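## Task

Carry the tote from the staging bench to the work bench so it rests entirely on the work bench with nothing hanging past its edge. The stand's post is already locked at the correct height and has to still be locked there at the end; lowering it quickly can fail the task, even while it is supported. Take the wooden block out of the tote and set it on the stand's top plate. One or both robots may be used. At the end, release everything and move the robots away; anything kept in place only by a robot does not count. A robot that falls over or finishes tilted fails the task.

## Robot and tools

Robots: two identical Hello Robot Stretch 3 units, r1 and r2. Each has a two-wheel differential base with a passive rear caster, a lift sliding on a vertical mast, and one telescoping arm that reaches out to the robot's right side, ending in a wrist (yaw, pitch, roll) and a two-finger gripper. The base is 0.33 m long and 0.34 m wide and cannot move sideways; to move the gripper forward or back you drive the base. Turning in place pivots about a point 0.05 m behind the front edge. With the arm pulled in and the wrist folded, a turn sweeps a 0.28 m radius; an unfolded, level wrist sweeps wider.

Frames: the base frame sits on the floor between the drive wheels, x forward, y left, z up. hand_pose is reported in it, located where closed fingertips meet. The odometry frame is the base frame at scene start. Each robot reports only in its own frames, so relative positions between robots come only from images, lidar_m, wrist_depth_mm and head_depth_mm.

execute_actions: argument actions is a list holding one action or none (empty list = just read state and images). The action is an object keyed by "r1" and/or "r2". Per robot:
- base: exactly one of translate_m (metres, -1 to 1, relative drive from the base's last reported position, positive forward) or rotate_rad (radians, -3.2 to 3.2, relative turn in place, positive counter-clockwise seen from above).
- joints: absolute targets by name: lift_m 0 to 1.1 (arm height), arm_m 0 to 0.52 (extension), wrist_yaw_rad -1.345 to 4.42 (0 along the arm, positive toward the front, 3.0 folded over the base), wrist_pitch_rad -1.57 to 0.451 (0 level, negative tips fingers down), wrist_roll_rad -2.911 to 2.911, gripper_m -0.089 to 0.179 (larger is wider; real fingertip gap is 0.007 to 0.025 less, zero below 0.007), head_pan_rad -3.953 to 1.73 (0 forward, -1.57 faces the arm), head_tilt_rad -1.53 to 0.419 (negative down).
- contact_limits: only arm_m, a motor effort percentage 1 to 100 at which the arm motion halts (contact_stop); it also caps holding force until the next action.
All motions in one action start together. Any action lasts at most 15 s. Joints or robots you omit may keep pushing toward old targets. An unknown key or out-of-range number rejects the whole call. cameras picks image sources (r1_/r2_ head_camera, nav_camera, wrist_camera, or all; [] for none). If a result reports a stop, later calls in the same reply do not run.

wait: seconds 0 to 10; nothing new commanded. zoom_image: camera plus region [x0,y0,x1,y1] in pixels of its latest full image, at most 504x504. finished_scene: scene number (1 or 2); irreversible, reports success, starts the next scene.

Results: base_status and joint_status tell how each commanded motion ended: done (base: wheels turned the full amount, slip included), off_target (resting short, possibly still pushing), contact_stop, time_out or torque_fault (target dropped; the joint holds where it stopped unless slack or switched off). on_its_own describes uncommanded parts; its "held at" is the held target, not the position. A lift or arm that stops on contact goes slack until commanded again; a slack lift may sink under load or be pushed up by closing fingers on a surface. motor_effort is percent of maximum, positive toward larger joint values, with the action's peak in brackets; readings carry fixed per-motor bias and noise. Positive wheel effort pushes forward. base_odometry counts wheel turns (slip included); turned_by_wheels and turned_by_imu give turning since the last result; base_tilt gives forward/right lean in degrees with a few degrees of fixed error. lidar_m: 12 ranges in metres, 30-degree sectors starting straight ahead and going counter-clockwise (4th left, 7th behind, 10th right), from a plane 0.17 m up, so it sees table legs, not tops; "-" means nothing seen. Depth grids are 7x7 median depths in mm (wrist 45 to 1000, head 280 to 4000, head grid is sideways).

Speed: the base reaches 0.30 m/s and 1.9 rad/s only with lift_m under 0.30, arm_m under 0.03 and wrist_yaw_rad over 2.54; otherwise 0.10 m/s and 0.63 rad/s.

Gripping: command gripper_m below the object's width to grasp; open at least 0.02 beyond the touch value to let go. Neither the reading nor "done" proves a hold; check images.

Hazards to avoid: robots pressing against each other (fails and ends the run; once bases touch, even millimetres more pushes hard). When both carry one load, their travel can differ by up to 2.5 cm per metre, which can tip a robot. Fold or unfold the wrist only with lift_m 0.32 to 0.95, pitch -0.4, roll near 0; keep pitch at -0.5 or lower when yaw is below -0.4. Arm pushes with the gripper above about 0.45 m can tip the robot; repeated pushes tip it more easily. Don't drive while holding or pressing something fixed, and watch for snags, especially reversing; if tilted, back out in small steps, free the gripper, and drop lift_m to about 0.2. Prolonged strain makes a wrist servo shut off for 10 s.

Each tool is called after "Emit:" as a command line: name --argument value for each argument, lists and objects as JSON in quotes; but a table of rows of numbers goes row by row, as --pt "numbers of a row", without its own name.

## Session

Emit:
execute_actions --actions '[]' --cameras '["r1_nav_camera","r2_nav_camera","r1_head_camera","r2_head_camera"]'

Scene clock: 0.00 s.
r1.base_odometry: x=+0.000 y=+0.000 heading=+0.000 (m, m, rad; r1's odometry frame)
r1.turned_by_wheels: +0.000 (rad since the last result)
r1.turned_by_imu: +0.000 (rad since the last result)
r1.base_tilt: forward=-1.1 right=+0.9 (deg)
r1.lidar_m: 2.24 1.13 1.70 3.67 1.94 2.71 2.03 1.22 1.09 1.09 1.30 2.38
r1.head_depth_mm: 1868 2853 - - - 2859 1957 / 1891 2910 - - - 2813 1949 / 1912 2964 - - - 2804 1938 / 1914 2747 - - - 2746 1938 / 1921 2806 - - - 2620 1913 / 1915 2825 - - 2315 2732 1896 / 1973 3053 - - 2024 2413 1875
r1.base_status: not commanded
r1.joint_positions: lift_m=+0.358 arm_m=-0.003 wrist_yaw_rad=+3.001 wrist_pitch_rad=-0.479 wrist_roll_rad=+0.007 gripper_m=+0.037 head_pan_rad=+0.004 head_tilt_rad=+0.007
r1.joint_status: not commanded
r1.motor_effort: left_wheel=+1 right_wheel=+0 lift_m=+41 arm_m=+0 wrist_yaw_rad=+1 wrist_pitch_rad=+7 wrist_roll_rad=+0 gripper_m=+1 head_pan_rad=+1 head_tilt_rad=+2 (%)
r1.hand_pose: x=+0.0090 y=+0.0719 z=+0.3575 quat_wxyz=(+0.216, +0.699, +0.118, +0.671) (m; r1's base frame)
r1.wrist_depth_mm: - - - - - - - / - - - - - - - / - - - - - - - / 924 - 884 891 870 868 846 / 756 737 755 724 721 717 706 / 626 627 - 615 620 603 605 / 543 535 - 538 511 523 522
r2.base_odometry: x=+0.000 y=+0.000 heading=+0.000 (m, m, rad; r2's odometry frame)
r2.turned_by_wheels: +0.000 (rad since the last result)
r2.turned_by_imu: +0.000 (rad since the last result)
r2.base_tilt: forward=+0.4 right=+0.5 (deg)
r2.lidar_m: 4.43 1.33 0.89 0.82 0.84 1.05 2.26 1.97 1.79 2.82 1.29 1.55
r2.head_depth_mm: 1696 2505 - - - 3387 2347 / 1708 2479 - - - 3627 2340 / 1724 2495 - - - 3687 2320 / 1707 2519 - - - 3616 2319 / 1711 2512 - - - 3598 2322 / 1715 2517 - - - 3626 2281 / 1742 2499 3684 3729 3806 3350 2295
r2.base_status: not commanded
r2.joint_positions: lift_m=+0.495 arm_m=+0.000 wrist_yaw_rad=+2.940 wrist_pitch_rad=-0.333 wrist_roll_rad=-0.015 gripper_m=+0.037 head_pan_rad=+0.009 head_tilt_rad=+0.010
r2.joint_status: not commanded
r2.motor_effort: left_wheel=-1 right_wheel=+0 lift_m=+36 arm_m=-1 wrist_yaw_rad=+1 wrist_pitch_rad=+4 wrist_roll_rad=+0 gripper_m=+0 head_pan_rad=+0 head_tilt_rad=+2 (%)
r2.hand_pose: x=+0.0256 y=+0.0850 z=+0.5274 quat_wxyz=(+0.187, +0.700, +0.048, +0.688) (m; r2's base frame)
r2.wrist_depth_mm: 658 719 762 826 910 998 - / 693 - 812 879 983 - - / 731 - 869 972 - - - / 788 - 938 - - - - / 835 882 - - - - - / 845 879 - 872 892 874 837 / 726 723 731 723 711 714 698
pictures: r1_head_camera (sideways: a quarter turn clockwise sets it upright), r1_nav_camera (sideways: a quarter turn counterclockwise sets it upright), r2_head_camera (sideways: a quarter turn clockwise sets it upright), r2_nav_camera (sideways: a quarter turn counterclockwise sets it upright)
Images, in order (width x height): r1_head_camera 896x504, r1_nav_camera 672x504, r2_head_camera 896x504, r2_nav_camera 672x504.

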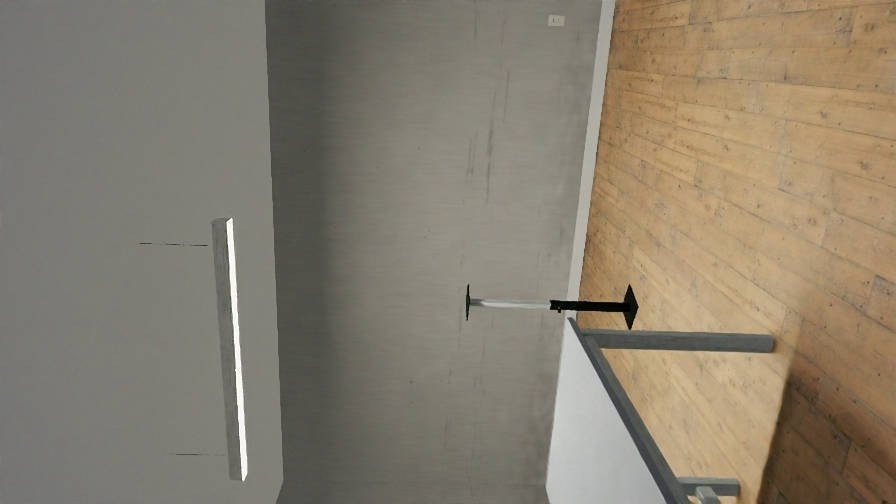

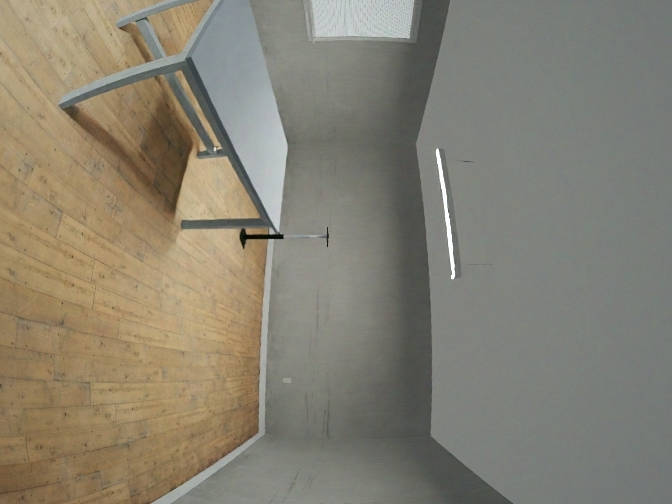

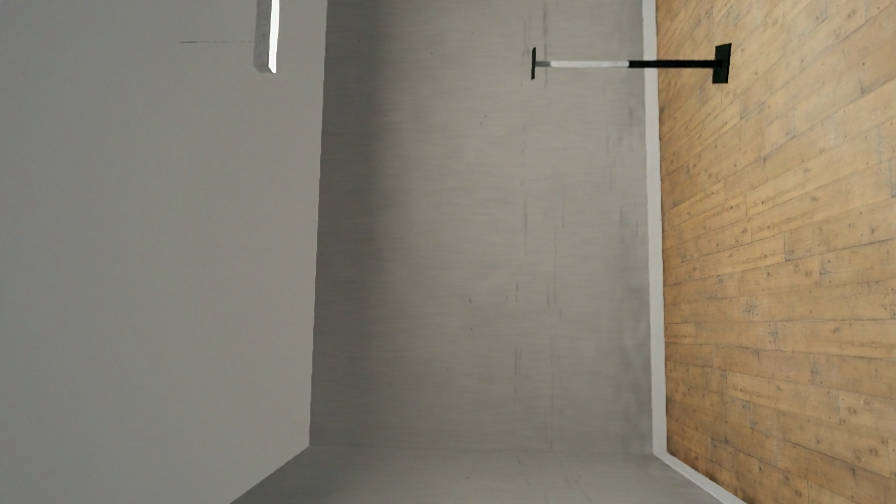

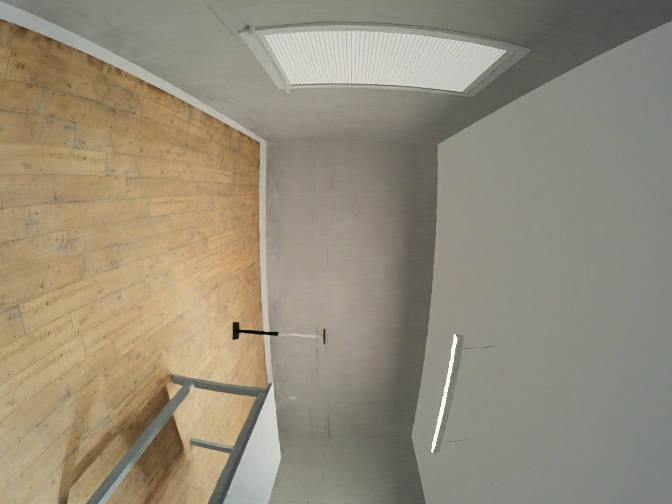

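Emit:
execute_actions --actions '[{"r1":{"joints":{"lift_m":0.28,"wrist_pitch_rad":-0.4,"head_pan_rad":-0.4,"head_tilt_rad":-0.4}},"r2":{"base":{"rotate_rad":0.735},"joints":{"lift_m":0.28,"wrist_yaw_rad":3.0,"wrist_pitch_rad":-0.4,"head_pan_rad":-2.9,"head_tilt_rad":-0.4}}}]' --cameras '[]'

Emit:
execute_actions --actions '[{"r1":{"base":{"rotate_rad":2.5}},"r2":{"base":{"translate_m":-0.4}}}]' --cameras '["r1_nav_camera","r2_nav_camera","r1_head_camera","r2_head_camera"]'

Scene clock: 12.33 s.
r1.base_odometry: x=+0.000 y=+0.000 heading=+0.000 (m, m, rad; r1's odometry frame)
r1.turned_by_wheels: +0.000 (rad since the last result)
r1.turned_by_imu: +0.001 (rad since the last result)
r1.base_tilt: forward=-1.1 right=+0.9 (deg)
r1.lidar_m: 2.24 1.12 1.70 3.66 1.94 2.71 2.03 1.23 1.09 1.09 1.30 2.37
r1.head_depth_mm: 2509 2472 2471 2480 2087 1610 1305 / 3388 3413 3413 3017 2093 1589 1299 / 3832 - - 3013 2066 1590 1291 / 3748 - - 2945 2046 1587 1285 / 3787 - - 2949 2063 1577 1291 / 3784 - - 2888 2036 1572 1284 / 3734 - - 2875 2016 1568 1276
r1.base_status: not commanded
r1.joint_positions: lift_m=+0.280 arm_m=-0.003 wrist_yaw_rad=+3.001 wrist_pitch_rad=-0.419 wrist_roll_rad=+0.007 gripper_m=+0.037 head_pan_rad=-0.393 head_tilt_rad=-0.395
r1.joint_status: all done
r1.motor_effort: left_wheel=+0(2) right_wheel=+0(0) lift_m=+36(36) arm_m=+1(0) wrist_yaw_rad=+1(1) wrist_pitch_rad=+9(10) wrist_roll_rad=+0(0) gripper_m=+0(0) head_pan_rad=-5(43) head_tilt_rad=-3(27) (%)
r1.hand_pose: x=+0.0101 y=+0.0797 z=+0.2926 quat_wxyz=(+0.196, +0.702, +0.098, +0.677) (m; r1's base frame)
r1.wrist_depth_mm: - - - - - - - / - - - - - - - / - - - - - - 989 / 862 - 845 824 811 803 792 / 679 667 689 660 654 650 644 / 568 563 - 547 558 541 534 / 479 489 - - 451 462 458
r2.base_odometry: x=+0.000 y=+0.000 heading=+0.735 (m, m, rad; r2's odometry frame)
r2.turned_by_wheels: +0.735 (rad since the last result)
r2.turned_by_imu: +0.732 (rad since the last result)
r2.base_tilt: forward=+0.2 right=+0.4 (deg)
r2.lidar_m: 1.07 0.84 0.82 0.88 1.30 4.33 1.79 2.27 1.28 1.29 1.92 2.41
r2.head_depth_mm: - - - 3669 2445 1789 1410 / - - - 3383 2346 1786 1411 / - - - 2004 2187 1782 1405 / - - - 3209 2402 1762 1402 / - - - 3425 2432 1781 1407 / 3882 - - 3658 2402 1771 1403 / 3554 3802 3971 3620 2393 1779 1396
r2.base_status: done
r2.joint_positions: lift_m=+0.280 arm_m=+0.000 wrist_yaw_rad=+2.997 wrist_pitch_rad=-0.414 wrist_roll_rad=-0.015 gripper_m=+0.037 head_pan_rad=-2.893 head_tilt_rad=-0.395
r2.joint_status: all done
r2.motor_effort: left_wheel=-2(7) right_wheel=+2(6) lift_m=+24(29) arm_m=-1(1) wrist_yaw_rad=+4(6) wrist_pitch_rad=+4(5) wrist_roll_rad=+0(0) gripper_m=+0(0) head_pan_rad=-3(43) head_tilt_rad=-2(27) (%)
r2.hand_pose: x=+0.0111 y=+0.0781 z=+0.2939 quat_wxyz=(+0.195, +0.695, +0.097, +0.685) (m; r2's base frame)
r2.wrist_depth_mm: - - - 887 790 701 633 / - - - 957 860 729 666 / - - - - 906 805 692 / 825 827 774 791 766 775 719 / 638 639 - 619 615 616 612 / 525 525 - 537 520 509 504 / 456 - - - 439 429 429
pictures: none
No camera images: the call's "cameras" was empty. Leave "cameras" out to get every camera's image.

Scene clock: 15.33 s.
r1.base_odometry: x=+0.000 y=+0.000 heading=+2.500 (m, m, rad; r1's odometry frame)
r1.turned_by_wheels: +2.500 (rad since the last result)
r1.turned_by_imu: +2.523 (rad since the last result)
r1.base_tilt: forward=-1.1 right=+1.0 (deg)
r1.lidar_m: 2.71 2.58 1.30 1.09 1.09 1.20 1.90 2.24 1.95 1.13 2.57 1.46
r1.head_depth_mm: 3403 3625 3838 3036 2106 1598 1312 / 3763 - - 2795 2098 1585 1295 / - - - 2817 2079 1575 1294 / - - 2130 1620 1897 1576 1288 / - - 2022 2751 2013 1568 1275 / 3799 - 2310 2862 2034 1558 1284 / 3641 3880 3783 2708 2015 1554 1277
r1.base_status: done
r1.joint_positions: lift_m=+0.280 arm_m=-0.003 wrist_yaw_rad=+3.001 wrist_pitch_rad=-0.419 wrist_roll_rad=+0.007 gripper_m=+0.037 head_pan_rad=-0.393 head_tilt_rad=-0.395
r1.joint_status: not commanded
r1.motor_effort: left_wheel=+0(10) right_wheel=+2(10) lift_m=+36(36) arm_m=+0(0) wrist_yaw_rad=+1(1) wrist_pitch_rad=+9(9) wrist_roll_rad=+0(0) gripper_m=+0(0) head_pan_rad=-5(5) head_tilt_rad=-3(3) (%)
r1.hand_pose: x=+0.0101 y=+0.0797 z=+0.2926 quat_wxyz=(+0.196, +0.702, +0.098, +0.677) (m; r1's base frame)
r1.wrist_depth_mm: 842 995 - - - - - / 890 - - - - - - / 939 - - - - - - / 866 - 844 826 820 803 800 / 689 663 698 661 662 650 647 / 560 559 - 545 555 541 538 / 480 488 - - 457 463 462
r2.base_odometry: x=-0.297 y=-0.268 heading=+0.735 (m, m, rad; r2's odometry frame)
r2.turned_by_wheels: +0.000 (rad since the last result)
r2.turned_by_imu: +0.000 (rad since the last result)
r2.base_tilt: forward=+0.3 right=+0.3 (deg)
r2.lidar_m: 1.38 1.07 1.06 1.13 1.66 3.99 1.39 1.90 2.59 1.23 1.55 3.08
r2.head_depth_mm: 3969 - - 3192 2299 1788 1412 / - - - 2002 2425 1775 1406 / - - - 1808 2314 1726 1410 / - - - 1801 2299 1728 1412 / 3996 - - 2014 2285 1777 1408 / 3694 3881 - 3722 2400 1763 1402 / 3374 3588 3760 3715 2384 1768 1402
r2.base_status: done
r2.joint_positions: lift_m=+0.280 arm_m=+0.000 wrist_yaw_rad=+2.998 wrist_pitch_rad=-0.414 wrist_roll_rad=-0.015 gripper_m=+0.037 head_pan_rad=-2.893 head_tilt_rad=-0.396
r2.joint_status: not commanded
r2.motor_effort: left_wheel=-2(9) right_wheel=+1(4) lift_m=+25(24) arm_m=-1(1) wrist_yaw_rad=+3(4) wrist_pitch_rad=+4(4) wrist_roll_rad=+0(0) gripper_m=+0(0) head_pan_rad=-3(3) head_tilt_rad=-3(3) (%)
r2.hand_pose: x=+0.0110 y=+0.0781 z=+0.2939 quat_wxyz=(+0.194, +0.695, +0.097, +0.685) (m; r2's base frame)
r2.wrist_depth_mm: - - - - - 892 817 / - - - - - 964 842 / - - - - - 969 910 / 811 805 805 790 790 772 761 / 637 638 - 622 617 614 613 / 519 520 - 531 532 510 511 / 448 - - - 438 431 425
pictures: r1_head_camera (sideways: a quarter turn clockwise sets it upright), r1_nav_camera (sideways: a quarter turn counterclockwise sets it upright), r2_head_camera (sideways: a quarter turn clockwise sets it upright), r2_nav_camera (sideways: a quarter turn counterclockwise sets it upright)
Images, in order (width x height): r1_head_camera 896x504, r1_nav_camera 672x504, r2_head_camera 896x504, r2_nav_camera 672x504.

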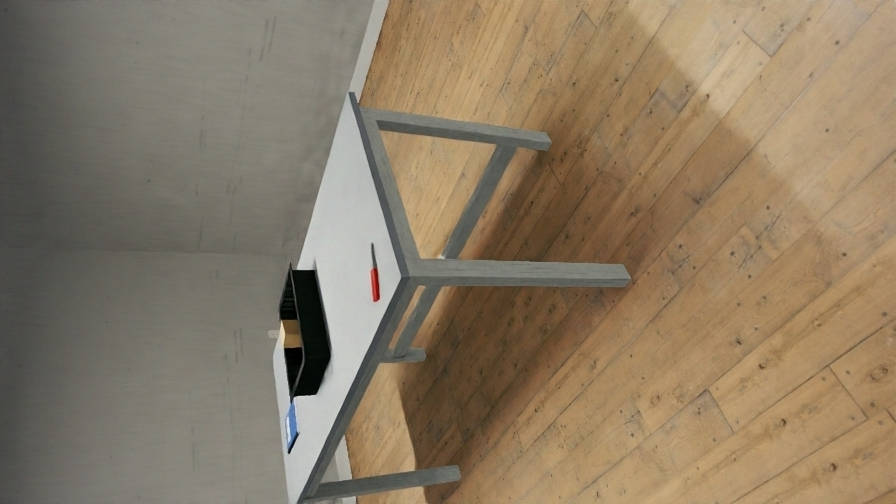

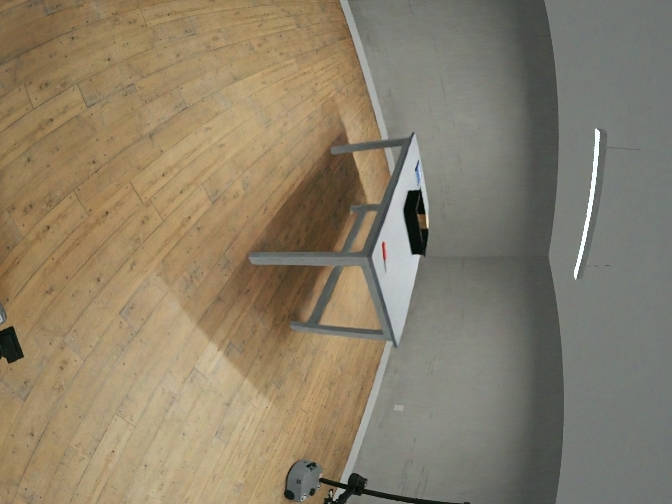

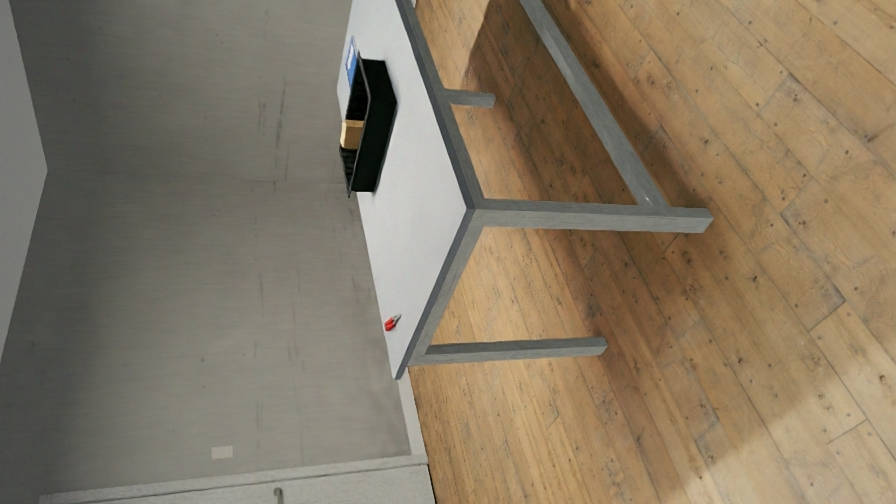

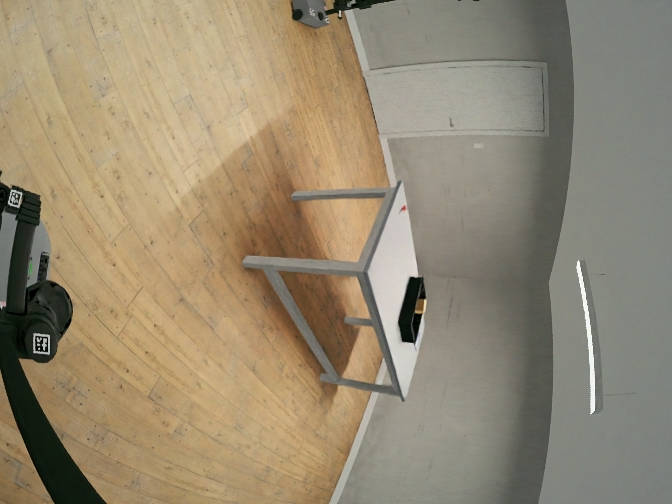

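Emit:
execute_actions --actions '[{"r1":{"base":{"translate_m":1.0}},"r2":{"base":{"translate_m":-0.97}}}]' --cameras '[]'

Emit:
execute_actions --actions '[{"r1":{"base":{"translate_m":0.7}},"r2":{"base":{"rotate_rad":-0.62}}}]' --cameras '[]'

Emit:
execute_actions --actions '[{"r1":{"base":{"rotate_rad":0.34}},"r2":{"base":{"translate_m":-0.6}}}]' --cameras '[]'

Scene clock: 24.13 s.
r1.base_odometry: x=-0.801 y=+0.599 heading=+2.500 (m, m, rad; r1's odometry frame)
r1.turned_by_wheels: +0.000 (rad since the last result)
r1.turned_by_imu: -0.003 (rad since the last result)
r1.base_tilt: forward=-1.1 right=+0.9 (deg)
r1.lidar_m: 1.70 3.15 1.76 1.42 1.41 1.57 2.50 1.67 1.99 3.32 0.62 1.38
r1.head_depth_mm: 3077 3274 3473 1262 871 739 836 / 3424 3546 3804 1243 870 1505 1289 / 3692 - - 1202 910 1601 1288 / 3508 3757 - 1160 1841 1583 1292 / 3199 3536 3595 1218 2049 1575 1285 / 2965 3225 3393 1470 2024 1570 1281 / 2782 2951 3161 1766 1926 1561 1289
r1.base_status: done
r1.joint_positions: lift_m=+0.280 arm_m=-0.003 wrist_yaw_rad=+3.001 wrist_pitch_rad=-0.419 wrist_roll_rad=+0.007 gripper_m=+0.037 head_pan_rad=-0.393 head_tilt_rad=-0.396
r1.joint_status: not commanded
r1.motor_effort: left_wheel=-1(9) right_wheel=+1(7) lift_m=+36(36) arm_m=+0(0) wrist_yaw_rad=+1(1) wrist_pitch_rad=+9(9) wrist_roll_rad=+0(0) gripper_m=+0(0) head_pan_rad=-5(5) head_tilt_rad=-2(4) (%)
r1.hand_pose: x=+0.0101 y=+0.0798 z=+0.2927 quat_wxyz=(+0.196, +0.702, +0.098, +0.677) (m; r1's base frame)
r1.wrist_depth_mm: - - - - - - - / - - - - - - - / - - - - - - - / 864 - 838 829 824 799 802 / 673 665 694 662 664 654 642 / 567 557 - 546 553 533 540 / 480 492 - - 452 459 463
r2.base_odometry: x=-1.017 y=-0.918 heading=+0.735 (m, m, rad; r2's odometry frame)
r2.turned_by_wheels: +0.000 (rad since the last result)
r2.turned_by_imu: -0.001 (rad since the last result)
r2.base_tilt: forward=+0.3 right=+0.5 (deg)
r2.lidar_m: 2.10 1.65 1.62 1.73 2.55 1.22 0.55 0.46 1.68 3.38 1.59 2.58
r2.head_depth_mm: 3170 3338 3542 1544 1051 1787 1332 / 3492 3732 - 1368 1004 1595 1409 / 3747 - - 1394 1001 795 1421 / 3603 3874 - 1417 997 737 1375 / 3375 3593 3758 3652 993 735 630 / 3098 3291 3490 3595 990 731 581 / 2869 3056 3166 3344 983 730 1321
r2.base_status: done
r2.joint_positions: lift_m=+0.280 arm_m=+0.000 wrist_yaw_rad=+2.998 wrist_pitch_rad=-0.414 wrist_roll_rad=-0.015 gripper_m=+0.037 head_pan_rad=-2.893 head_tilt_rad=-0.396
r2.joint_status: not commanded
r2.motor_effort: left_wheel=-2(9) right_wheel=+1(2) lift_m=+25(25) arm_m=-1(1) wrist_yaw_rad=+3(4) wrist_pitch_rad=+3(4) wrist_roll_rad=+0(0) gripper_m=+0(0) head_pan_rad=-3(3) head_tilt_rad=-2(2) (%)
r2.hand_pose: x=+0.0110 y=+0.0780 z=+0.2939 quat_wxyz=(+0.194, +0.695, +0.097, +0.685) (m; r2's base frame)
r2.wrist_depth_mm: - - - - - - - / - - - - - - - / - - - - - - - / 828 803 806 788 795 772 754 / 633 630 - 626 622 604 616 / 528 521 - 533 527 505 511 / 453 - - - 439 433 430
pictures: none
No camera images: the call's "cameras" was empty. Leave "cameras" out to get every camera's image.

Scene clock: 28.20 s.
r1.base_odometry: x=-1.362 y=+1.018 heading=+2.500 (m, m, rad; r1's odometry frame)
r1.turned_by_wheels: +0.000 (rad since the last result)
r1.turned_by_imu: -0.002 (rad since the last result)
r1.base_tilt: forward=-1.1 right=+0.9 (deg)
r1.lidar_m: 1.01 2.53 2.06 1.68 1.64 1.83 2.90 2.23 0.57 1.01 1.00 1.10
r1.head_depth_mm: 2868 3047 3207 2958 840 622 543 / 3158 3323 3492 1252 799 660 542 / 3077 3295 3736 1230 867 663 585 / 2816 3080 3379 1218 859 663 1263 / 2535 2791 3033 1218 857 1430 1289 / 2372 2562 2796 2838 887 1521 1278 / 2190 2377 2544 2643 1145 1464 1273
r1.base_status: done
r1.joint_positions: lift_m=+0.280 arm_m=-0.003 wrist_yaw_rad=+3.001 wrist_pitch_rad=-0.418 wrist_roll_rad=+0.007 gripper_m=+0.037 head_pan_rad=-0.393 head_tilt_rad=-0.396
r1.joint_status: not commanded
r1.motor_effort: left_wheel=-1(11) right_wheel=+1(8) lift_m=+37(36) arm_m=+0(0) wrist_yaw_rad=+0(0) wrist_pitch_rad=+9(9) wrist_roll_rad=+0(0) gripper_m=+0(0) head_pan_rad=-5(5) head_tilt_rad=-1(2) (%)
r1.hand_pose: x=+0.0101 y=+0.0798 z=+0.2927 quat_wxyz=(+0.196, +0.702, +0.098, +0.677) (m; r1's base frame)
r1.wrist_depth_mm: - - - - - - - / - - - - - - - / - - - - - - - / 872 - 836 827 814 807 796 / 678 668 698 664 655 641 646 / 562 555 - 545 555 538 537 / 478 488 - - 453 460 461
r2.base_odometry: x=-1.017 y=-0.918 heading=+0.115 (m, m, rad; r2's odometry frame)
r2.turned_by_wheels: -0.620 (rad since the last result)
r2.turned_by_imu: -0.617 (rad since the last result)
r2.base_tilt: forward=+0.3 right=+0.4 (deg)
r2.lidar_m: 1.63 2.29 1.68 1.62 1.68 2.30 1.65 0.60 0.46 1.08 3.27 1.60
r2.head_depth_mm: 2679 2863 3040 3249 2377 1786 1414 / 2720 2921 3103 3324 2412 1784 1415 / 2831 3002 3155 3323 2401 1783 1413 / 2859 3112 3378 3214 2275 1775 1412 / 2946 3155 3423 1517 2308 1706 1362 / 3005 3257 3527 1526 1039 1758 1365 / 3083 3374 3604 1286 987 792 1387
r2.base_status: done
r2.joint_positions: lift_m=+0.280 arm_m=+0.000 wrist_yaw_rad=+2.998 wrist_pitch_rad=-0.414 wrist_roll_rad=-0.015 gripper_m=+0.037 head_pan_rad=-2.893 head_tilt_rad=-0.396
r2.joint_status: not commanded
r2.motor_effort: left_wheel=+1(7) right_wheel=-1(4) lift_m=+25(25) arm_m=-1(1) wrist_yaw_rad=+4(3) wrist_pitch_rad=+4(4) wrist_roll_rad=+0(0) gripper_m=+0(1) head_pan_rad=-3(3) head_tilt_rad=-2(2) (%)
r2.hand_pose: x=+0.0110 y=+0.0780 z=+0.2939 quat_wxyz=(+0.194, +0.695, +0.097, +0.685) (m; r2's base frame)
r2.wrist_depth_mm: - - - - - - - / - - - - - - - / - - - - - - - / 811 813 817 805 788 762 753 / 653 632 - 621 628 626 607 / 526 521 - 531 523 512 506 / 450 - - - 438 432 435
pictures: none
No camera images: the call's "cameras" was empty. Leave "cameras" out to get every camera's image.

Scene clock: 31.83 s.
r1.base_odometry: x=-1.362 y=+1.018 heading=+2.840 (m, m, rad; r1's odometry frame)
r1.turned_by_wheels: +0.340 (rad since the last result)
r1.turned_by_imu: +0.345 (rad since the last result)
r1.base_tilt: forward=-1.0 right=+0.9 (deg)
r1.lidar_m: 2.52 2.41 1.74 1.64 1.70 2.33 2.24 0.57 1.05 1.00 1.04 1.01
r1.head_depth_mm: 2568 2863 3170 1261 877 672 559 / 2466 2750 2960 1251 866 670 1254 / 2341 2598 2818 2892 866 1495 1297 / 2286 2439 2689 2793 1157 1484 1285 / 2167 2364 2538 2745 2033 1587 1282 / 2094 2229 2436 2600 2029 1581 1274 / 1993 2158 2350 2518 2020 1570 1271
r1.base_status: done
r1.joint_positions: lift_m=+0.280 arm_m=-0.003 wrist_yaw_rad=+3.001 wrist_pitch_rad=-0.418 wrist_roll_rad=+0.007 gripper_m=+0.037 head_pan_rad=-0.393 head_tilt_rad=-0.396
r1.joint_status: not commanded
r1.motor_effort: left_wheel=-1(10) right_wheel=+2(7) lift_m=+36(36) arm_m=+0(0) wrist_yaw_rad=+0(1) wrist_pitch_rad=+9(9) wrist_roll_rad=+0(0) gripper_m=+1(0) head_pan_rad=-5(5) head_tilt_rad=-3(1) (%)
r1.hand_pose: x=+0.0101 y=+0.0798 z=+0.2927 quat_wxyz=(+0.196, +0.702, +0.098, +0.677) (m; r1's base frame)
r1.wrist_depth_mm: - - - - - - - / - - - - - - - / - - - - - - - / 874 - 841 824 821 820 795 / 685 667 688 655 659 646 645 / 571 562 - 552 552 543 531 / 480 492 - - 454 466 456
r2.base_odometry: x=-1.613 y=-0.987 heading=+0.115 (m, m, rad; r2's odometry frame)
r2.turned_by_wheels: +0.000 (rad since the last result)
r2.turned_by_imu: +0.000 (rad since the last result)
r2.base_tilt: forward=+0.3 right=+0.3 (deg)
r2.lidar_m: 2.18 2.29 1.68 1.62 1.68 2.31 2.61 0.60 0.44 0.42 0.44 2.38
r2.head_depth_mm: 2184 2292 2459 2630 2402 1780 1410 / 2196 2339 2538 2730 2388 1792 1414 / 2282 2399 2590 2798 2433 1787 1416 / 2324 2463 2658 2874 2398 1772 1402 / 2380 2548 2764 2933 2092 1408 1351 / 2430 2648 2847 3060 1044 1761 1315 / 2509 2707 2923 3124 988 792 1403
r2.base_status: done
r2.joint_positions: lift_m=+0.280 arm_m=+0.000 wrist_yaw_rad=+2.998 wrist_pitch_rad=-0.414 wrist_roll_rad=-0.015 gripper_m=+0.037 head_pan_rad=-2.893 head_tilt_rad=-0.396
r2.joint_status: not commanded
r2.motor_effort: left_wheel=+1(6) right_wheel=-1(6) lift_m=+26(25) arm_m=-1(1) wrist_yaw_rad=+3(3) wrist_pitch_rad=+4(4) wrist_roll_rad=+0(0) gripper_m=+0(0) head_pan_rad=-3(3) head_tilt_rad=-1(2) (%)
r2.hand_pose: x=+0.0110 y=+0.0780 z=+0.2938 quat_wxyz=(+0.194, +0.695, +0.097, +0.685) (m; r2's base frame)
r2.wrist_depth_mm: - - - - - - - / - - - - - - - / - - - - - - - / 824 805 795 788 771 772 760 / 653 630 - 626 616 610 600 / 533 525 - 542 544 500 506 / 454 - - - 433 438 430
pictures: none
No camera images: the call's "cameras" was empty. Leave "cameras" out to get every camera's image.

Emit:
execute_actions --actions '[{"r1":{"base":{"translate_m":0.28},"joints":{"lift_m":0.95,"head_pan_rad":-1.57,"head_tilt_rad":-0.65}},"r2":{"base":{"translate_m":-0.3},"joints":{"lift_m":0.95,"head_pan_rad":-1.57,"head_tilt_rad":-0.65}}}]' --cameras '["r1_head_camera","r2_head_camera"]'

Emit:
execute_actions --actions '[{"r1":{"joints":{"wrist_yaw_rad":0}},"r2":{"joints":{"wrist_yaw_rad":0}}}]' --cameras '[]'

Emit:
execute_actions --actions '[{"r1":{"joints":{"lift_m":1.07,"wrist_roll_rad":1.57,"gripper_m":0.1}},"r2":{"joints":{"lift_m":1.07,"wrist_roll_rad":1.57,"gripper_m":0.1}}}]' --cameras '[]'

Emit:
execute_actions --actions '[{"r1":{"joints":{"wrist_pitch_rad":-1.53,"arm_m":0.33}},"r2":{"joints":{"wrist_pitch_rad":-1.53,"arm_m":0.36}}}]' --cameras '["r1_head_camera","r2_head_camera","r1_wrist_camera","r2_wrist_camera"]'

Scene clock: 47.03 s.
r1.base_odometry: x=-1.629 y=+1.101 heading=+2.840 (m, m, rad; r1's odometry frame)
r1.turned_by_wheels: +0.000 (rad since the last result)
r1.turned_by_imu: +0.001 (rad since the last result)
r1.base_tilt: forward=-1.1 right=+1.0 (deg)
r1.lidar_m: 2.24 2.32 1.75 1.66 1.71 2.33 2.52 0.80 1.04 1.00 1.03 0.75
r1.head_depth_mm: 2558 2837 1110 859 - - 1147 / 2543 2901 1096 770 - - 1142 / 2524 2884 947 779 679 - - / 1210 2807 965 776 675 - - / 2551 2894 1029 780 685 - 1140 / 2576 2867 1074 809 672 909 1130 / 2530 2899 1066 805 647 582 1133
r1.base_status: done
r1.joint_positions: lift_m=+0.950 arm_m=-0.003 wrist_yaw_rad=+3.001 wrist_pitch_rad=-0.418 wrist_roll_rad=+0.007 gripper_m=+0.037 head_pan_rad=-1.563 head_tilt_rad=-0.642
r1.joint_status: all done
r1.motor_effort: left_wheel=-1(12) right_wheel=+1(8) lift_m=+46(48) arm_m=+0(0) wrist_yaw_rad=+0(1) wrist_pitch_rad=+9(9) wrist_roll_rad=+0(0) gripper_m=+0(0) head_pan_rad=-5(60) head_tilt_rad=-5(21) (%)
r1.hand_pose: x=+0.0101 y=+0.0798 z=+0.9625 quat_wxyz=(+0.196, +0.702, +0.097, +0.677) (m; r1's base frame)
r1.wrist_depth_mm: - - - - - - - / - - - - - - - / - - - - - - - / - - - - - - - / - - - - - - - / - - - - - - - / - - - - - - -
r2.base_odometry: x=-1.911 y=-1.022 heading=+0.115 (m, m, rad; r2's odometry frame)
r2.turned_by_wheels: +0.000 (rad since the last result)
r2.turned_by_imu: -0.002 (rad since the last result)
r2.base_tilt: forward=+0.5 right=+0.4 (deg)
r2.lidar_m: 2.48 2.29 1.68 1.62 1.68 2.31 2.32 0.60 0.44 0.42 0.44 0.60
r2.head_depth_mm: 2703 2981 3199 936 787 - 1152 / 2694 3009 3196 896 737 - 1157 / 2715 2976 3195 889 720 - - / 1279 2870 3094 856 708 - - / 2546 2962 3141 886 719 - 1060 / 2638 2989 3197 928 719 626 1147 / 2641 2967 3138 923 717 634 1202
r2.base_status: done
r2.joint_positions: lift_m=+0.950 arm_m=+0.000 wrist_yaw_rad=+2.998 wrist_pitch_rad=-0.414 wrist_roll_rad=-0.015 gripper_m=+0.037 head_pan_rad=-1.577 head_tilt_rad=-0.642
r2.joint_status: all done
r2.motor_effort: left_wheel=+1(7) right_wheel=-1(5) lift_m=+46(48) arm_m=-1(1) wrist_yaw_rad=+3(4) wrist_pitch_rad=+4(4) wrist_roll_rad=+0(0) gripper_m=+0(0) head_pan_rad=+3(41) head_tilt_rad=-4(22) (%)
r2.hand_pose: x=+0.0109 y=+0.0780 z=+0.9631 quat_wxyz=(+0.194, +0.695, +0.097, +0.685) (m; r2's base frame)
r2.wrist_depth_mm: - - - - - - - / - - - - - - - / - - - - - - - / - - - - - - - / - - - - - - - / - - - - - - - / - - - - - - -
pictures: r1_head_camera (sideways: a quarter turn clockwise sets it upright), r2_head_camera (sideways: a quarter turn clockwise sets it upright)
Images, in order (width x height): r1_head_camera 896x504, r2_head_camera 896x504.

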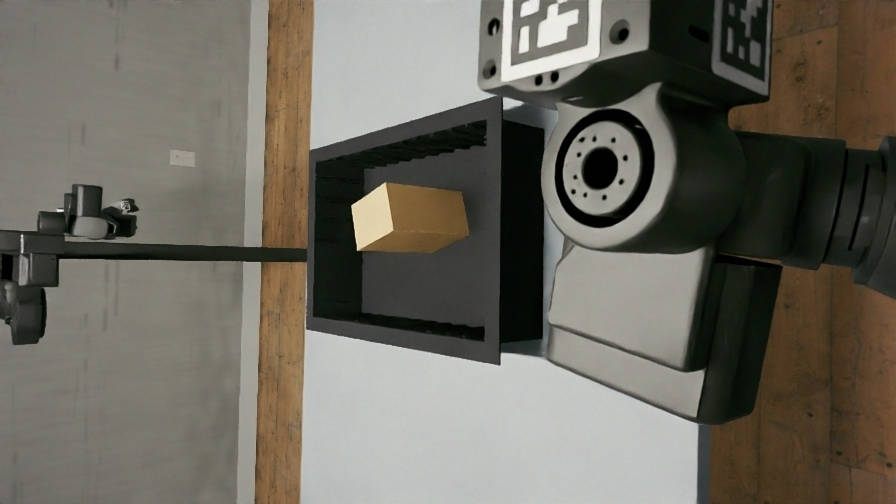

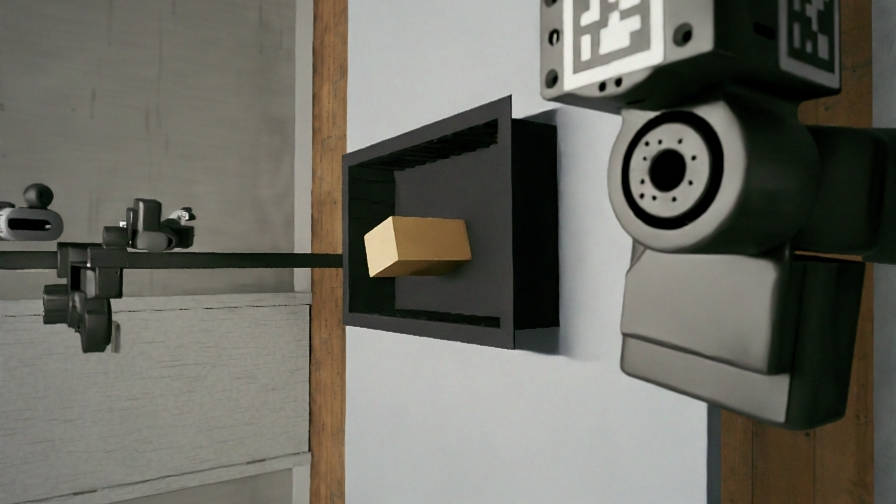

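Scene clock: 49.53 s.
r1.base_odometry: x=-1.629 y=+1.101 heading=+2.840 (m, m, rad; r1's odometry frame)
r1.turned_by_wheels: +0.000 (rad since the last result)
r1.turned_by_imu: +0.000 (rad since the last result)
r1.base_tilt: forward=-1.1 right=+0.9 (deg)
r1.lidar_m: 2.25 2.31 1.75 1.66 1.72 2.34 2.52 0.80 1.04 1.00 1.03 0.75
r1.head_depth_mm: 2509 2930 1101 857 - - - / 2576 2870 1101 772 - - - / 2494 2869 952 802 - - - / 1079 2880 967 787 654 915 1116 / 2560 2884 1027 782 654 587 1139 / 2583 2891 1075 809 651 584 1136 / 2566 2941 1072 805 649 582 1134
r1.base_status: not commanded
r1.joint_positions: lift_m=+0.950 arm_m=-0.003 wrist_yaw_rad=+0.003 wrist_pitch_rad=-0.418 wrist_roll_rad=+0.007 gripper_m=+0.037 head_pan_rad=-1.563 head_tilt_rad=-0.642
r1.joint_status: all done
r1.motor_effort: left_wheel=-2(2) right_wheel=+1(2) lift_m=+46(46) arm_m=+0(0) wrist_yaw_rad=-4(5) wrist_pitch_rad=+9(9) wrist_roll_rad=+0(0) gripper_m=+0(0) head_pan_rad=-5(5) head_tilt_rad=-5(4) (%)
r1.hand_pose: x=-0.0208 y=-0.3667 z=+0.9625 quat_wxyz=(+0.690, +0.148, -0.694, -0.146) (m; r1's base frame)
r1.wrist_depth_mm: - - - - - - - / - - - - - - - / - - 787 681 838 821 835 / 667 657 611 473 599 626 621 / 529 523 474 493 412 503 494 / 437 432 334 363 414 418 416 / 372 372 355 363 350 356 356
r2.base_odometry: x=-1.911 y=-1.022 heading=+0.115 (m, m, rad; r2's odometry frame)
r2.turned_by_wheels: +0.000 (rad since the last result)
r2.turned_by_imu: -0.001 (rad since the last result)
r2.base_tilt: forward=+0.2 right=+0.4 (deg)
r2.lidar_m: 2.48 2.29 1.68 1.62 1.68 2.31 2.31 0.60 0.44 0.42 0.44 0.60
r2.head_depth_mm: 2702 3009 3199 930 787 - - / 2658 2989 3207 896 738 - - / 2687 3018 3181 891 - - - / 1280 1464 3029 852 - - 1206 / 2555 2949 3200 889 707 635 1204 / 2669 2979 3152 924 714 634 1198 / 2608 2964 3208 925 714 636 1198
r2.base_status: not commanded
r2.joint_positions: lift_m=+0.950 arm_m=+0.000 wrist_yaw_rad=+0.003 wrist_pitch_rad=-0.414 wrist_roll_rad=-0.015 gripper_m=+0.037 head_pan_rad=-1.577 head_tilt_rad=-0.642
r2.joint_status: all done
r2.motor_effort: left_wheel=+1(1) right_wheel=-1(1) lift_m=+46(46) arm_m=-1(1) wrist_yaw_rad=-3(3) wrist_pitch_rad=+4(4) wrist_roll_rad=+0(0) gripper_m=+0(0) head_pan_rad=+3(3) head_tilt_rad=-4(4) (%)
r2.hand_pose: x=-0.0208 y=-0.3694 z=+0.9631 quat_wxyz=(+0.698, +0.148, -0.686, -0.144) (m; r2's base frame)
r2.wrist_depth_mm: - - - - - - - / - - - - - - - / - 848 844 692 754 815 783 / 628 620 589 587 573 598 584 / 493 494 478 430 437 480 468 / 411 408 421 396 406 390 390 / 345 347 338 344 337 338 331
pictures: none
No camera images: the call's "cameras" was empty. Leave "cameras" out to get every camera's image.

Scene clock: 51.47 s.
r1.base_odometry: x=-1.629 y=+1.101 heading=+2.840 (m, m, rad; r1's odometry frame)
r1.turned_by_wheels: +0.000 (rad since the last result)
r1.turned_by_imu: +0.000 (rad since the last result)
r1.base_tilt: forward=-1.0 right=+0.9 (deg)
r1.lidar_m: 2.24 2.32 1.75 1.66 1.71 2.34 2.52 0.80 1.04 1.00 1.03 0.75
r1.head_depth_mm: 2489 - - - - 1250 1155 / 2485 - - - - 1272 1145 / 2412 - - - - 1270 1138 / 1915 2838 950 - 637 589 1141 / 2521 2878 1030 706 653 587 1135 / 2559 2875 1073 810 650 585 1138 / 2554 2924 1063 805 650 583 1133
r1.base_status: not commanded
r1.joint_positions: lift_m=+1.070 arm_m=-0.003 wrist_yaw_rad=+0.003 wrist_pitch_rad=-0.418 wrist_roll_rad=+1.566 gripper_m=+0.100 head_pan_rad=-1.563 head_tilt_rad=-0.642
r1.joint_status: all done
r1.motor_effort: left_wheel=-2(1) right_wheel=+1(2) lift_m=+46(47) arm_m=+0(0) wrist_yaw_rad=-3(4) wrist_pitch_rad=+9(9) wrist_roll_rad=+1(3) gripper_m=+1(83) head_pan_rad=-5(5) head_tilt_rad=-5(4) (%)
r1.hand_pose: x=-0.0208 y=-0.3667 z=+1.0823 quat_wxyz=(+0.003, +0.002, -0.978, -0.208) (m; r1's base frame)
r1.wrist_depth_mm: - - - - 586 424 338 / - - - - 532 403 342 / - - - 758 571 400 344 / - 997 - - 525 402 347 / - - - - 615 409 350 / - - - - 680 419 353 / - - - - 689 462 358
r2.base_odometry: x=-1.911 y=-1.022 heading=+0.115 (m, m, rad; r2's odometry frame)
r2.turned_by_wheels: +0.000 (rad since the last result)
r2.turned_by_imu: +0.000 (rad since the last result)
r2.base_tilt: forward=+0.3 right=+0.5 (deg)
r2.lidar_m: 2.48 2.29 1.68 1.62 1.68 2.31 2.31 0.60 0.44 0.42 0.44 0.60
r2.head_depth_mm: 2652 - - - - 1331 1211 / 2691 2898 - - - - 1179 / 2677 2887 - - - - 1176 / 1071 2811 1687 853 - 1331 1201 / 2637 3009 3155 965 685 636 1212 / 2686 2941 3237 923 717 634 1200 / 2644 2934 3141 925 715 635 1201
r2.base_status: not commanded
r2.joint_positions: lift_m=+1.070 arm_m=+0.000 wrist_yaw_rad=+0.003 wrist_pitch_rad=-0.414 wrist_roll_rad=+1.568 gripper_m=+0.100 head_pan_rad=-1.577 head_tilt_rad=-0.642
r2.joint_status: all done
r2.motor_effort: left_wheel=+1(1) right_wheel=-1(1) lift_m=+46(45) arm_m=+0(0) wrist_yaw_rad=-3(4) wrist_pitch_rad=+4(4) wrist_roll_rad=+1(3) gripper_m=+0(80) head_pan_rad=+4(3) head_tilt_rad=-4(4) (%)
r2.hand_pose: x=-0.0208 y=-0.3692 z=+1.0829 quat_wxyz=(+0.002, +0.002, -0.979, -0.206) (m; r2's base frame)
r2.wrist_depth_mm: - - - 915 555 399 309 / - - - 916 481 407 311 / - - - 802 580 409 318 / - - - 829 592 416 323 / - - - - 557 431 328 / - - - - 680 396 346 / - - - - 647 462 355
pictures: none
No camera images: the call's "cameras" was empty. Leave "cameras" out to get every camera's image.

Scene clock: 55.33 s.
r1.base_odometry: x=-1.629 y=+1.101 heading=+2.840 (m, m, rad; r1's odometry frame)
r1.turned_by_wheels: +0.000 (rad since the last result)
r1.turned_by_imu: +0.001 (rad since the last result)
r1.base_tilt: forward=-1.0 right=+0.9 (deg)
r1.lidar_m: 2.25 2.33 1.75 1.66 1.71 2.33 2.52 0.80 1.04 1.00 1.03 0.75
r1.head_depth_mm: 2584 2853 1109 826 662 595 1146 / - 2855 1051 767 659 593 1143 / - - 947 788 658 591 1146 / 2472 2742 945 789 654 589 1140 / 2542 2867 1027 760 652 585 1141 / 2566 2899 1070 812 649 585 1134 / 2558 2906 1064 808 649 582 1134
r1.base_status: not commanded
r1.joint_positions: lift_m=+1.070 arm_m=+0.330 wrist_yaw_rad=+0.001 wrist_pitch_rad=-1.524 wrist_roll_rad=+1.566 gripper_m=+0.100 head_pan_rad=-1.563 head_tilt_rad=-0.642
r1.joint_status: all done
r1.motor_effort: left_wheel=-1(2) right_wheel=+2(1) lift_m=+46(46) arm_m=+4(3) wrist_yaw_rad=-1(4) wrist_pitch_rad=-3(8) wrist_roll_rad=+1(1) gripper_m=+1(1) head_pan_rad=-5(5) head_tilt_rad=-5(4) (%)
r1.hand_pose: x=-0.0216 y=-0.4623 z=+0.9514 quat_wxyz=(+0.003, +0.002, -0.723, -0.691) (m; r1's base frame)
r1.wrist_depth_mm: 344 339 332 328 326 - - / 263 273 268 336 333 333 - / 356 351 343 344 338 336 - / 238 317 351 346 346 - - / 240 367 361 356 349 - - / 379 377 366 363 361 - - / 346 - 318 369 367 - -
r2.base_odometry: x=-1.911 y=-1.022 heading=+0.115 (m, m, rad; r2's odometry frame)
r2.turned_by_wheels: +0.000 (rad since the last result)
r2.turned_by_imu: -0.001 (rad since the last result)
r2.base_tilt: forward=+0.2 right=+0.6 (deg)
r2.lidar_m: 2.48 2.29 1.68 1.62 1.69 2.31 2.31 0.60 0.44 0.42 0.44 0.60
r2.head_depth_mm: - 3022 3214 936 724 637 1217 / 2619 3061 3095 892 721 637 1198 / - - 1038 889 713 636 1199 / 796 1502 - 857 710 638 1205 / 2676 2946 3148 884 708 634 1198 / 2657 2923 3205 923 716 634 1200 / 2671 2991 3171 921 715 633 1199
r2.base_status: not commanded
r2.joint_positions: lift_m=+1.070 arm_m=+0.360 wrist_yaw_rad=+0.001 wrist_pitch_rad=-1.523 wrist_roll_rad=+1.568 gripper_m=+0.100 head_pan_rad=-1.577 head_tilt_rad=-0.642
r2.joint_status: all done
r2.motor_effort: left_wheel=+0(1) right_wheel=-1(1) lift_m=+46(46) arm_m=+4(5) wrist_yaw_rad=-1(3) wrist_pitch_rad=-3(2) wrist_roll_rad=+1(1) gripper_m=+0(0) head_pan_rad=+3(3) head_tilt_rad=-4(4) (%)
r2.hand_pose: x=-0.0216 y=-0.4924 z=+0.9512 quat_wxyz=(+0.002, +0.001, -0.723, -0.690) (m; r2's base frame)
r2.wrist_depth_mm: 252 248 250 321 317 - - / 343 338 334 331 325 - - / 355 347 339 341 333 - - / 302 358 351 345 343 - - / 376 367 358 358 355 - - / 356 353 277 367 363 - - / 296 294 377 374 372 - -
pictures: r1_head_camera (sideways: a quarter turn clockwise sets it upright), r1_wrist_camera, r2_head_camera (sideways: a quarter turn clockwise sets it upright), r2_wrist_camera
Images, in order (width x height): r1_head_camera 896x504, r1_wrist_camera 644x364, r2_head_camera 896x504, r2_wrist_camera 644x364.

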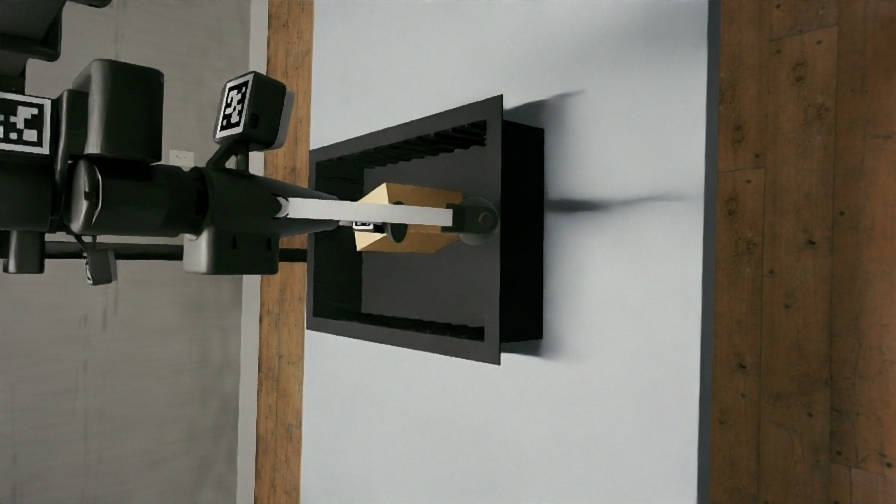

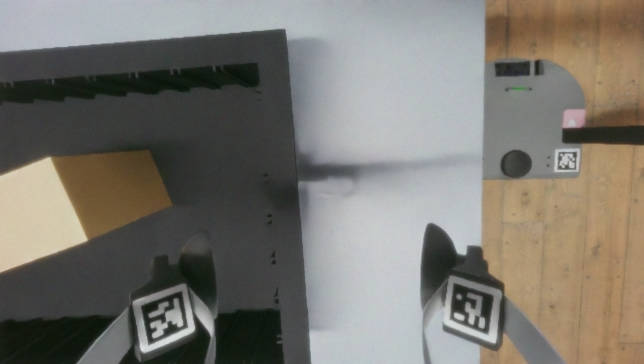

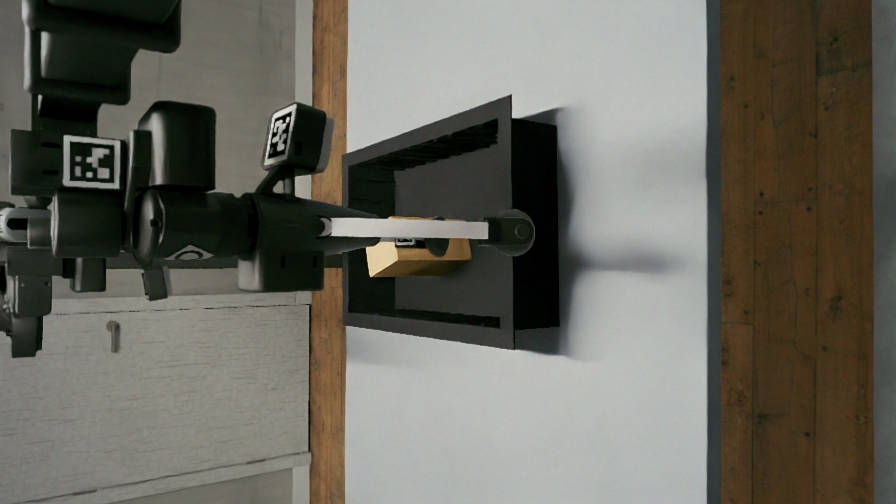

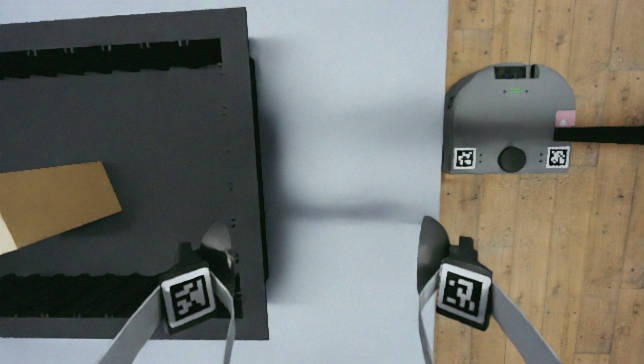

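Emit:
execute_actions --actions '[{"r1":{"joints":{"arm_m":0.36,"lift_m":1.0}},"r2":{"base":{"translate_m":-0.012},"joints":{"arm_m":0.425,"lift_m":1.0}}}]' --cameras '["r1_wrist_camera","r2_wrist_camera"]'

Scene clock: 64.67 s.
r1.base_odometry: x=-1.629 y=+1.101 heading=+2.840 (m, m, rad; r1's odometry frame)
r1.turned_by_wheels: +0.000 (rad since the last result)
r1.turned_by_imu: +0.001 (rad since the last result)
r1.base_tilt: forward=-1.1 right=+1.0 (deg)
r1.lidar_m: 2.24 2.32 1.75 1.66 1.71 2.33 2.51 0.80 1.04 1.00 1.03 0.75
r1.head_depth_mm: 2490 - 1051 826 664 593 1144 / 2499 - 1099 767 657 594 1140 / 2452 - 960 786 656 591 1141 / 717 1512 961 786 655 588 1145 / 2549 2876 1032 758 649 587 1137 / 2556 2918 1074 811 651 585 1133 / 2568 2902 1071 807 646 583 1129
r1.base_status: not commanded
r1.joint_positions: lift_m=+1.000 arm_m=+0.360 wrist_yaw_rad=+0.001 wrist_pitch_rad=-1.525 wrist_roll_rad=+1.566 gripper_m=+0.100 head_pan_rad=-1.563 head_tilt_rad=-0.642
r1.joint_status: all done
r1.motor_effort: left_wheel=-1(2) right_wheel=+2(1) lift_m=+36(38) arm_m=+4(6) wrist_yaw_rad=-1(1) wrist_pitch_rad=-3(3) wrist_roll_rad=+1(1) gripper_m=+1(1) head_pan_rad=-4(5) head_tilt_rad=-5(4) (%)
r1.hand_pose: x=-0.0216 y=-0.4922 z=+0.8818 quat_wxyz=(+0.003, +0.002, -0.723, -0.691) (m; r1's base frame)
r1.wrist_depth_mm: 186 182 180 180 258 256 975 / 249 266 268 266 263 261 975 / 282 279 274 270 269 266 990 / 201 268 281 274 275 271 - / 185 285 286 282 280 277 - / 301 296 293 286 288 281 - / 309 - 296 293 292 290 -
r2.base_odometry: x=-1.923 y=-1.023 heading=+0.115 (m, m, rad; r2's odometry frame)
r2.turned_by_wheels: +0.000 (rad since the last result)
r2.turned_by_imu: -0.001 (rad since the last result)
r2.base_tilt: forward=+0.4 right=+0.4 (deg)
r2.lidar_m: 2.49 2.29 1.68 1.62 1.68 2.31 2.30 0.60 0.44 0.42 0.44 0.60
r2.head_depth_mm: 2724 2893 - 935 722 640 1211 / 2694 - 3232 935 719 637 1211 / 2679 - 1035 892 710 639 1216 / 1262 1165 - 852 706 634 1206 / 1272 2934 3185 876 706 634 1199 / 2682 2925 3153 926 717 636 1209 / 2674 2971 3165 925 716 634 1200
r2.base_status: done
r2.joint_positions: lift_m=+1.000 arm_m=+0.425 wrist_yaw_rad=+0.001 wrist_pitch_rad=-1.524 wrist_roll_rad=+1.568 gripper_m=+0.100 head_pan_rad=-1.577 head_tilt_rad=-0.642
r2.joint_status: all done
r2.motor_effort: left_wheel=+0(2) right_wheel=-1(4) lift_m=+25(39) arm_m=+4(5) wrist_yaw_rad=-1(1) wrist_pitch_rad=-2(3) wrist_roll_rad=+1(1) gripper_m=+0(0) head_pan_rad=+3(3) head_tilt_rad=-4(4) (%)
r2.hand_pose: x=-0.0216 y=-0.5573 z=+0.8820 quat_wxyz=(+0.002, +0.001, -0.723, -0.691) (m; r2's base frame)
r2.wrist_depth_mm: 180 178 177 182 252 245 936 / 274 268 265 257 257 252 949 / 280 278 272 265 265 262 - / 284 283 278 274 269 268 - / 220 287 285 280 277 273 - / 304 295 294 286 288 278 - / 281 275 274 255 292 290 -
pictures: r1_wrist_camera, r2_wrist_camera
Images, in order (width x height): r1_wrist_camera 644x364, r2_wrist_camera 644x364.

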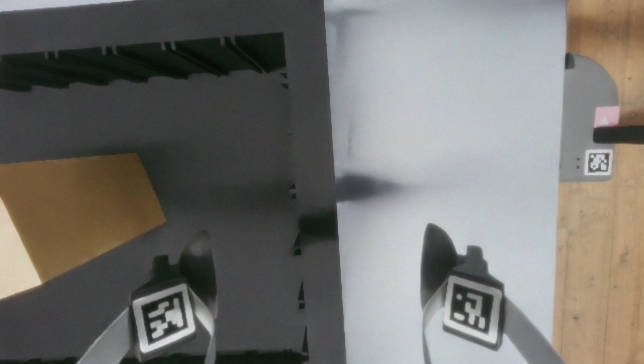

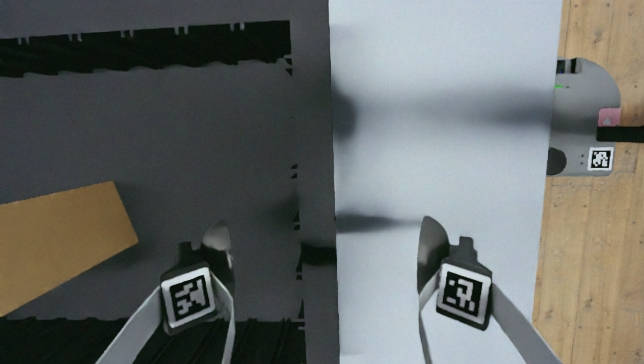

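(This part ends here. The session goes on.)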